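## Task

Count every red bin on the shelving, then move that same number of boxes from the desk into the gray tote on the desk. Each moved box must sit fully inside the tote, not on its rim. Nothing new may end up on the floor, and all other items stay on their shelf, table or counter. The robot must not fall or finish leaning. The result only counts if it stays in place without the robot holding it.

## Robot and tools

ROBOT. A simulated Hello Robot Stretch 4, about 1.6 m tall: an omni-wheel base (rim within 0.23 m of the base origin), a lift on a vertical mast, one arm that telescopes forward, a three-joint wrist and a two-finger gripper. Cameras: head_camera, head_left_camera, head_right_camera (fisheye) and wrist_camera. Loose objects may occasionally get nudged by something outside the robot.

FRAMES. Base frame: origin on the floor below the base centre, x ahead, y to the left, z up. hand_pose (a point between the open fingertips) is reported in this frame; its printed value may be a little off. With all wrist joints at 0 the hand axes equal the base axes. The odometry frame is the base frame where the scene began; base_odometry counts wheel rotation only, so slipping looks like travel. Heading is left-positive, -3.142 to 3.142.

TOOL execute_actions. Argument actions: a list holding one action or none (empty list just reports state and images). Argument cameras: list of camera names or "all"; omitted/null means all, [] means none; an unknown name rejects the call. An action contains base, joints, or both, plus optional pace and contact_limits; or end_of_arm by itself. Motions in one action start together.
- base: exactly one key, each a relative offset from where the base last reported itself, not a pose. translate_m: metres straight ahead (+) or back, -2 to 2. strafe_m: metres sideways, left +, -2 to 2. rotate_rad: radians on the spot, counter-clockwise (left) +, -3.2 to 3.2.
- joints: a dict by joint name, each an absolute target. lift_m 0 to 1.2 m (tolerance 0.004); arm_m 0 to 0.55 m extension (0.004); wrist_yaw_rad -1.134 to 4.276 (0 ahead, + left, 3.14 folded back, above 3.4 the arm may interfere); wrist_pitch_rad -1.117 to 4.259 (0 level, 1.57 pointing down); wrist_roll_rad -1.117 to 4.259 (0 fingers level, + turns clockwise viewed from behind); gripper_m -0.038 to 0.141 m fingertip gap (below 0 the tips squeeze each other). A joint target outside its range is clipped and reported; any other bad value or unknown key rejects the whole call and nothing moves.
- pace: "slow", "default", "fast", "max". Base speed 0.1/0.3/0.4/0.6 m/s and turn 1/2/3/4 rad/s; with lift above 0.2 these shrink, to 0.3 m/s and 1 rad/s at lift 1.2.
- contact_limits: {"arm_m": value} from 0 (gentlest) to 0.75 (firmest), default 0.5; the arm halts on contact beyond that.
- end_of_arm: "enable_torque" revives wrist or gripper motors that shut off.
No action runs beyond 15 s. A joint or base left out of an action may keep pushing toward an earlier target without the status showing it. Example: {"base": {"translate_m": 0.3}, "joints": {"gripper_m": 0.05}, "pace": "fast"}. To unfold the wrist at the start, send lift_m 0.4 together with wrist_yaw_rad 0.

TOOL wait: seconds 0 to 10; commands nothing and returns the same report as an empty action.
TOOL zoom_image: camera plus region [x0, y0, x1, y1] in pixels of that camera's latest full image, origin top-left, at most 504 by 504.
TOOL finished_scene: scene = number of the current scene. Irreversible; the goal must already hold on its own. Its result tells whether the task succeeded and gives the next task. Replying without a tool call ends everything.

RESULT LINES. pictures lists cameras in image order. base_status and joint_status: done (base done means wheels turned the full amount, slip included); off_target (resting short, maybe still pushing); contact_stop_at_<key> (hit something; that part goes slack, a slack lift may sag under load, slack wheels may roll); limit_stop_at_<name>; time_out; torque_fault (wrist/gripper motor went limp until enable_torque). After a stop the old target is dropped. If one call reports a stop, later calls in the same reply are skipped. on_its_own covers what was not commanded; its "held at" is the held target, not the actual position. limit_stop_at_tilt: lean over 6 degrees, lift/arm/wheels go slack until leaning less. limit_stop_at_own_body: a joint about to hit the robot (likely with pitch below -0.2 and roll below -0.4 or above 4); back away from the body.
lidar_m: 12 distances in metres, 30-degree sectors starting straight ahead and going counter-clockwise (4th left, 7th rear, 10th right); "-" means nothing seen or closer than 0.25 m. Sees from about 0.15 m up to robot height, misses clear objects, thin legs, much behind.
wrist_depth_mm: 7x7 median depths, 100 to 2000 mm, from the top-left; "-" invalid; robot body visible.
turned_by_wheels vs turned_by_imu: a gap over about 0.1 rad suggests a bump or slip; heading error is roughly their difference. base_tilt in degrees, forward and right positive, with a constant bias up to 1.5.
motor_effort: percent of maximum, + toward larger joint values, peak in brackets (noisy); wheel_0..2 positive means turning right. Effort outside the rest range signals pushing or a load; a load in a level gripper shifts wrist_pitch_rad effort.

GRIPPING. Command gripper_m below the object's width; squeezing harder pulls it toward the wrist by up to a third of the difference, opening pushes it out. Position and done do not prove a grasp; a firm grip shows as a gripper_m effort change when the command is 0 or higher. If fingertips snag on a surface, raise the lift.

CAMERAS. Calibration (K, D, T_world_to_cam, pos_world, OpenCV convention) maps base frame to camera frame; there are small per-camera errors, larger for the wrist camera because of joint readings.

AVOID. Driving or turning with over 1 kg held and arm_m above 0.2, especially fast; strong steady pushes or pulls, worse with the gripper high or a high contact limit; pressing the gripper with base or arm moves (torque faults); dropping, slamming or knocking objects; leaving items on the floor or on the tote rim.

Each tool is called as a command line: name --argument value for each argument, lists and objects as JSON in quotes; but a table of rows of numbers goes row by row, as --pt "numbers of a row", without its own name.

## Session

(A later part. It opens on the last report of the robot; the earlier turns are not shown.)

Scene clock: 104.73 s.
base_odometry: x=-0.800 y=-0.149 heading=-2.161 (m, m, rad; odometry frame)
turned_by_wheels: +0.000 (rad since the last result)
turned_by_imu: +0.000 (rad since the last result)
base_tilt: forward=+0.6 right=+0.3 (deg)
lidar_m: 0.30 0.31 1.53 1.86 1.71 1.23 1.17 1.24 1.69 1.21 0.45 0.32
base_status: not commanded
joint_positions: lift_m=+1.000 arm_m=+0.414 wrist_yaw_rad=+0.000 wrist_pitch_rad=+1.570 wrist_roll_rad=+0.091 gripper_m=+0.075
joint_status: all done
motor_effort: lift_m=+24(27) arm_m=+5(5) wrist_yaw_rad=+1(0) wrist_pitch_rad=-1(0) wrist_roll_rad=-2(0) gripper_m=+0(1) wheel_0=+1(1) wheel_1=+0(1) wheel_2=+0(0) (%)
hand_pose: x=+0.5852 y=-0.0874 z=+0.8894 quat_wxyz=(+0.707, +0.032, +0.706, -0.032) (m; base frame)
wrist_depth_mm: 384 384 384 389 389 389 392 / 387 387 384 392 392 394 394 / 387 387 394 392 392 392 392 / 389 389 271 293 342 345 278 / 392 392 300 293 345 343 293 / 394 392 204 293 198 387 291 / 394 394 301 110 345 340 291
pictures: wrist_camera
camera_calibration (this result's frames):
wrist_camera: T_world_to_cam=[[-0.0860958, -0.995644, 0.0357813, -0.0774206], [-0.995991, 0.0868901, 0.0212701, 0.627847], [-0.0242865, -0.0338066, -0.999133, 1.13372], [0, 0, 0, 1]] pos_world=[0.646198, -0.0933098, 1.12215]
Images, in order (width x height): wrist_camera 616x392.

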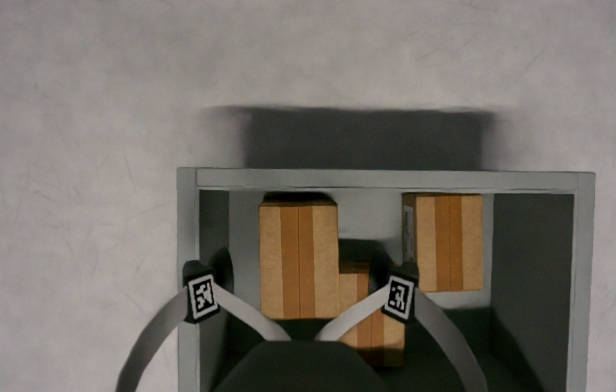

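execute_actions --actions '[{"base":{"strafe_m":-0.737},"joints":{"arm_m":0.326,"wrist_roll_rad":1.243,"gripper_m":0.095},"pace":"max"}]' --cameras '["wrist_camera"]'

Scene clock: 108.63 s.
base_odometry: x=-1.412 y=+0.261 heading=-2.161 (m, m, rad; odometry frame)
turned_by_wheels: +0.000 (rad since the last result)
turned_by_imu: +0.000 (rad since the last result)
base_tilt: forward=+0.6 right=+0.3 (deg)
lidar_m: 0.30 0.31 0.44 2.60 1.68 1.22 1.17 1.20 1.77 1.64 0.42 0.32
base_status: done
joint_positions: lift_m=+1.000 arm_m=+0.327 wrist_yaw_rad=+0.000 wrist_pitch_rad=+1.570 wrist_roll_rad=+1.242 gripper_m=+0.095
joint_status: all done
motor_effort: lift_m=+24(24) arm_m=-5(4) wrist_yaw_rad=+0(0) wrist_pitch_rad=-1(2) wrist_roll_rad=+2(6) gripper_m=+1(1) wheel_0=+0(10) wheel_1=+0(13) wheel_2=+0(1) (%)
hand_pose: x=+0.4980 y=-0.0874 z=+0.8894 quat_wxyz=(+0.575, +0.412, +0.575, -0.411) (m; base frame)
wrist_depth_mm: 384 382 387 387 389 387 392 / 384 387 392 389 389 394 1118 / 387 389 389 392 392 394 1118 / 392 389 392 394 392 397 1138 / 392 394 397 345 399 399 1118 / 394 397 394 402 219 917 931 / 397 397 402 110 402 917 1118
pictures: wrist_camera
camera_calibration (this result's frames):
wrist_camera: T_world_to_cam=[[-0.944642, -0.326202, 0.0352775, 0.401554], [-0.325601, 0.945256, 0.0217872, 0.281683], [-0.0404533, 0.00909475, -0.99914, 1.14341], [0, 0, 0, 1]] pos_world=[0.517295, -0.145674, 1.12212]
Images, in order (width x height): wrist_camera 616x392.

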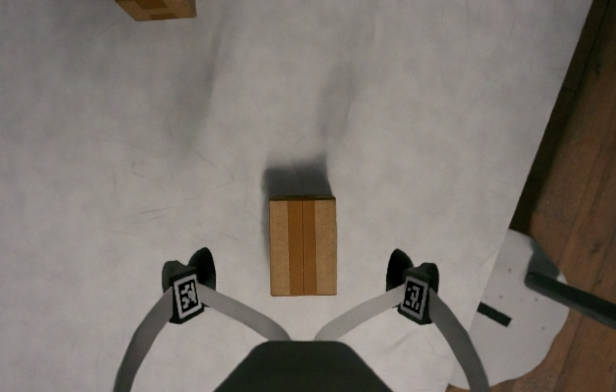

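execute_actions --actions '[{"joints":{"lift_m":0.868,"gripper_m":0.08},"pace":"max"}]' --cameras '[]'

execute_actions --actions '[{"joints":{"gripper_m":0.025},"pace":"max"}]' --cameras '["wrist_camera"]'

Scene clock: 109.87 s.
base_odometry: x=-1.412 y=+0.261 heading=-2.161 (m, m, rad; odometry frame)
turned_by_wheels: +0.000 (rad since the last result)
turned_by_imu: +0.000 (rad since the last result)
base_tilt: forward=+0.6 right=+0.3 (deg)
lidar_m: 0.30 0.31 0.45 2.59 1.70 1.23 1.16 1.21 1.75 1.65 0.42 0.32
base_status: not commanded
joint_positions: lift_m=+0.868 arm_m=+0.327 wrist_yaw_rad=+0.000 wrist_pitch_rad=+1.570 wrist_roll_rad=+1.242 gripper_m=+0.080
joint_status: all done
motor_effort: lift_m=+17(20) arm_m=-5(5) wrist_yaw_rad=+0(0) wrist_pitch_rad=+0(1) wrist_roll_rad=+2(2) gripper_m=-1(2) wheel_0=-1(0) wheel_1=+0(0) wheel_2=+1(0) (%)
hand_pose: x=+0.4980 y=-0.0874 z=+0.7580 quat_wxyz=(+0.575, +0.412, +0.575, -0.411) (m; base frame)
wrist_depth_mm: 254 255 256 256 257 260 260 / 254 256 257 257 258 259 262 / 257 259 258 262 260 263 263 / 259 259 259 260 262 265 264 / 259 263 262 213 265 265 267 / 263 264 201 214 202 267 268 / 264 265 265 110 267 268 798
pictures: none
No camera images: the call's "cameras" was empty. Leave "cameras" out to get every camera's image.

Scene clock: 111.23 s.
base_odometry: x=-1.412 y=+0.261 heading=-2.161 (m, m, rad; odometry frame)
turned_by_wheels: +0.000 (rad since the last result)
turned_by_imu: +0.000 (rad since the last result)
base_tilt: forward=+0.6 right=+0.3 (deg)
lidar_m: 0.28 0.32 0.46 2.60 1.69 1.24 1.17 1.21 1.75 1.65 0.43 0.32
base_status: not commanded
joint_positions: lift_m=+0.868 arm_m=+0.327 wrist_yaw_rad=+0.000 wrist_pitch_rad=+1.570 wrist_roll_rad=+1.242 gripper_m=+0.025
joint_status: all done
motor_effort: lift_m=+17(17) arm_m=-5(5) wrist_yaw_rad=+0(0) wrist_pitch_rad=-2(1) wrist_roll_rad=+1(2) gripper_m=-12(18) wheel_0=+0(0) wheel_1=+0(0) wheel_2=+0(0) (%)
hand_pose: x=+0.4980 y=-0.0874 z=+0.7580 quat_wxyz=(+0.575, +0.412, +0.575, -0.411) (m; base frame)
wrist_depth_mm: 254 255 256 257 259 259 258 / 254 256 258 258 258 262 260 / 258 258 259 259 260 263 262 / 258 259 260 260 263 264 263 / 259 262 262 202 265 265 267 / 262 263 195 203 192 266 267 / 264 265 265 110 267 267 798
pictures: wrist_camera
camera_calibration (this result's frames):
wrist_camera: T_world_to_cam=[[-0.944632, -0.326233, 0.0352363, 0.406219], [-0.325633, 0.945246, 0.021773, 0.284573], [-0.04041, 0.00909343, -0.999142, 1.01209], [0, 0, 0, 1]] pos_world=[0.517293, -0.145673, 0.990708]
Images, in order (width x height): wrist_camera 616x392.

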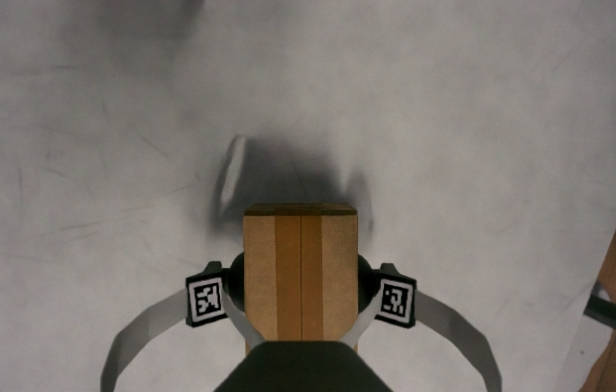

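execute_actions --actions '[{"base":{"strafe_m":0.609},"joints":{"lift_m":1.005,"wrist_roll_rad":0.09,"arm_m":0.40},"pace":"max"}]' --cameras '["wrist_camera"]'

Scene clock: 114.30 s.
base_odometry: x=-0.906 y=-0.078 heading=-2.161 (m, m, rad; odometry frame)
turned_by_wheels: +0.000 (rad since the last result)
turned_by_imu: +0.000 (rad since the last result)
base_tilt: forward=+0.7 right=+0.3 (deg)
lidar_m: 0.30 0.31 0.44 1.99 1.71 1.23 1.17 1.25 1.66 2.26 0.44 0.31
base_status: done
joint_positions: lift_m=+1.005 arm_m=+0.399 wrist_yaw_rad=+0.000 wrist_pitch_rad=+1.570 wrist_roll_rad=+0.091 gripper_m=+0.025
joint_status: all done
motor_effort: lift_m=+24(29) arm_m=+5(6) wrist_yaw_rad=+0(1) wrist_pitch_rad=-2(0) wrist_roll_rad=-1(6) gripper_m=-13(14) wheel_0=+1(12) wheel_1=-1(11) wheel_2=+0(0) (%)
hand_pose: x=+0.5702 y=-0.0874 z=+0.8944 quat_wxyz=(+0.707, +0.032, +0.706, -0.032) (m; base frame)
wrist_depth_mm: 387 389 392 392 394 397 392 / 389 392 394 394 399 397 397 / 389 392 394 397 399 399 397 / 285 293 327 278 324 404 402 / 297 294 325 202 322 407 407 / 298 294 195 204 191 404 410 / 297 338 349 110 345 404 413
pictures: wrist_camera
camera_calibration (this result's frames):
wrist_camera: T_world_to_cam=[[-0.0859227, -0.995659, 0.035781, -0.0789866], [-0.996006, 0.0867169, 0.0212668, 0.612822], [-0.0242773, -0.0338108, -0.999133, 1.13829], [0, 0, 0, 1]] pos_world=[0.631223, -0.0932991, 1.1271]
Images, in order (width x height): wrist_camera 616x392.

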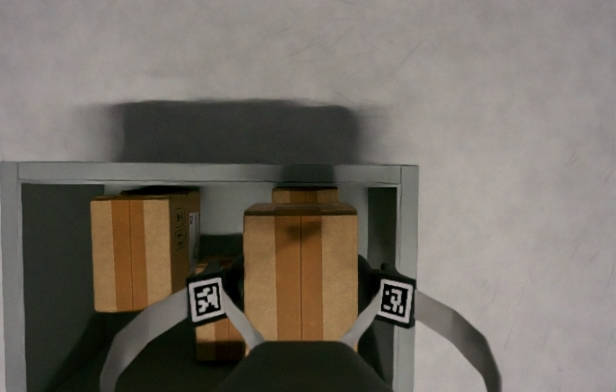

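execute_actions --actions '[{"joints":{"lift_m":0.928,"arm_m":0.404},"pace":"fast"}]' --cameras '["wrist_camera"]'

execute_actions --actions '[{"joints":{"gripper_m":0.075,"lift_m":0.924},"pace":"max"}]' --cameras '["wrist_camera"]'

execute_actions --actions '[{"joints":{"lift_m":1.02},"pace":"max"}]' --cameras '["wrist_camera","head_camera"]'

Scene clock: 115.77 s.
base_odometry: x=-0.906 y=-0.078 heading=-2.161 (m, m, rad; odometry frame)
turned_by_wheels: +0.000 (rad since the last result)
turned_by_imu: +0.000 (rad since the last result)
base_tilt: forward=+0.6 right=+0.3 (deg)
lidar_m: 0.29 0.32 0.43 1.99 1.69 1.23 1.17 1.22 1.67 2.25 0.45 0.31
base_status: not commanded
joint_positions: lift_m=+0.928 arm_m=+0.403 wrist_yaw_rad=+0.000 wrist_pitch_rad=+1.570 wrist_roll_rad=+0.091 gripper_m=+0.025
joint_status: all done
motor_effort: lift_m=+16(22) arm_m=+5(5) wrist_yaw_rad=+0(0) wrist_pitch_rad=+0(2) wrist_roll_rad=-1(0) gripper_m=-13(16) wheel_0=+0(1) wheel_1=-1(1) wheel_2=+0(0) (%)
hand_pose: x=+0.5742 y=-0.0874 z=+0.8181 quat_wxyz=(+0.707, +0.032, +0.706, -0.032) (m; base frame)
wrist_depth_mm: 312 312 315 315 319 319 319 / 315 317 319 319 320 320 322 / 317 317 320 319 320 322 324 / 216 221 317 202 202 324 327 / 217 228 319 201 247 325 327 / 218 220 195 203 191 330 330 / 271 272 271 110 245 329 332
pictures: wrist_camera
camera_calibration (this result's frames):
wrist_camera: T_world_to_cam=[[-0.0859588, -0.995656, 0.0357792, -0.0758923], [-0.996003, 0.0867522, 0.0212458, 0.618428], [-0.0242574, -0.03381, -0.999134, 1.06215], [0, 0, 0, 1]] pos_world=[0.635198, -0.0933013, 1.05081]
Images, in order (width x height): wrist_camera 616x392.

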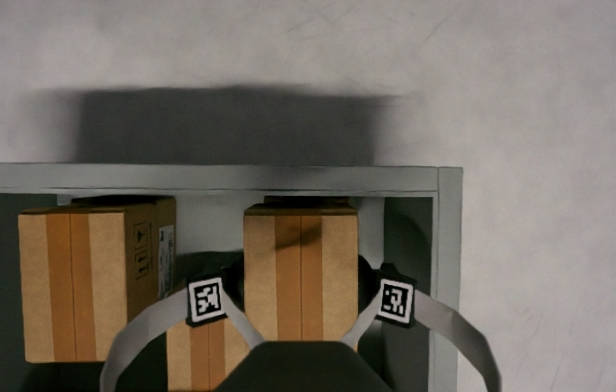

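Scene clock: 117.07 s.
base_odometry: x=-0.906 y=-0.078 heading=-2.161 (m, m, rad; odometry frame)
turned_by_wheels: +0.000 (rad since the last result)
turned_by_imu: +0.000 (rad since the last result)
base_tilt: forward=+0.7 right=+0.3 (deg)
lidar_m: 0.29 0.31 0.45 1.98 1.70 1.24 1.17 1.22 1.67 2.25 0.43 0.31
base_status: not commanded
joint_positions: lift_m=+0.924 arm_m=+0.403 wrist_yaw_rad=+0.000 wrist_pitch_rad=+1.570 wrist_roll_rad=+0.090 gripper_m=+0.075
joint_status: all done
motor_effort: lift_m=+17(16) arm_m=+5(5) wrist_yaw_rad=+0(0) wrist_pitch_rad=-1(1) wrist_roll_rad=-1(1) gripper_m=-1(12) wheel_0=+0(1) wheel_1=-1(1) wheel_2=+0(0) (%)
hand_pose: x=+0.5742 y=-0.0874 z=+0.8140 quat_wxyz=(+0.707, +0.032, +0.706, -0.032) (m; base frame)
wrist_depth_mm: 309 309 312 314 314 315 317 / 309 310 314 314 314 317 319 / 309 314 314 315 320 317 322 / 213 223 314 197 198 320 324 / 213 227 315 215 251 320 324 / 214 215 204 216 198 325 325 / 260 220 267 110 247 327 325
pictures: wrist_camera
camera_calibration (this result's frames):
wrist_camera: T_world_to_cam=[[-0.0859531, -0.995657, 0.0357791, -0.0757476], [-0.996004, 0.0867465, 0.0212436, 0.618524], [-0.0242551, -0.0338101, -0.999134, 1.05804], [0, 0, 0, 1]] pos_world=[0.635205, -0.0933009, 1.0467]
Images, in order (width x height): wrist_camera 616x392.

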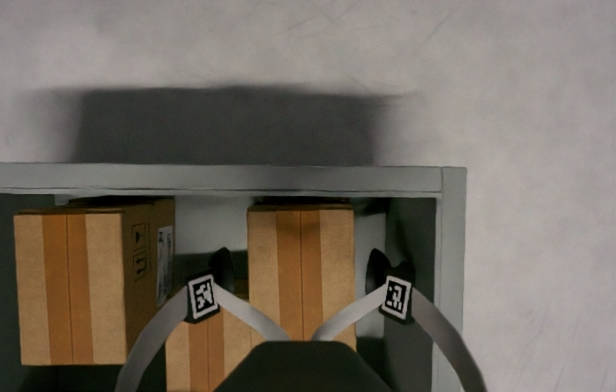

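Scene clock: 117.97 s.
base_odometry: x=-0.906 y=-0.078 heading=-2.161 (m, m, rad; odometry frame)
turned_by_wheels: +0.000 (rad since the last result)
turned_by_imu: +0.000 (rad since the last result)
base_tilt: forward=+0.6 right=+0.3 (deg)
lidar_m: 0.30 0.31 0.46 1.98 1.72 1.23 1.16 1.21 1.68 2.26 0.46 0.31
base_status: not commanded
joint_positions: lift_m=+1.020 arm_m=+0.403 wrist_yaw_rad=+0.000 wrist_pitch_rad=+1.570 wrist_roll_rad=+0.090 gripper_m=+0.075
joint_status: all done
motor_effort: lift_m=+24(26) arm_m=+5(5) wrist_yaw_rad=+0(0) wrist_pitch_rad=-1(2) wrist_roll_rad=+0(1) gripper_m=-2(3) wheel_0=+0(1) wheel_1=-2(1) wheel_2=+0(0) (%)
hand_pose: x=+0.5742 y=-0.0874 z=+0.9094 quat_wxyz=(+0.707, +0.032, +0.706, -0.032) (m; base frame)
wrist_depth_mm: 399 402 404 407 407 407 413 / 402 404 407 407 415 415 413 / 402 407 410 413 410 415 418 / 290 306 370 309 325 418 418 / 314 309 373 312 379 418 421 / 317 314 205 314 198 421 424 / 330 347 366 110 389 424 430
pictures: head_camera, wrist_camera
camera_calibration (this result's frames):
wrist_camera: T_world_to_cam=[[-0.0859464, -0.995657, 0.0357803, -0.0791683], [-0.996004, 0.0867403, 0.0212583, 0.616483], [-0.0242696, -0.0338103, -0.999134, 1.15343], [0, 0, 0, 1]] pos_world=[0.635208, -0.0933006, 1.14216]
Images, in order (width x height): head_camera 420x560, wrist_camera 616x392.

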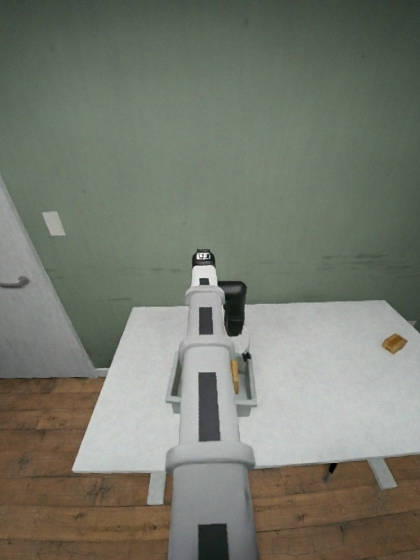

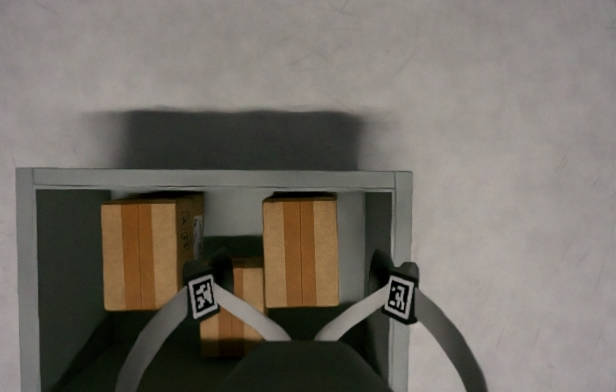

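finished_scene --scene 2

The scene is finished: the task was done.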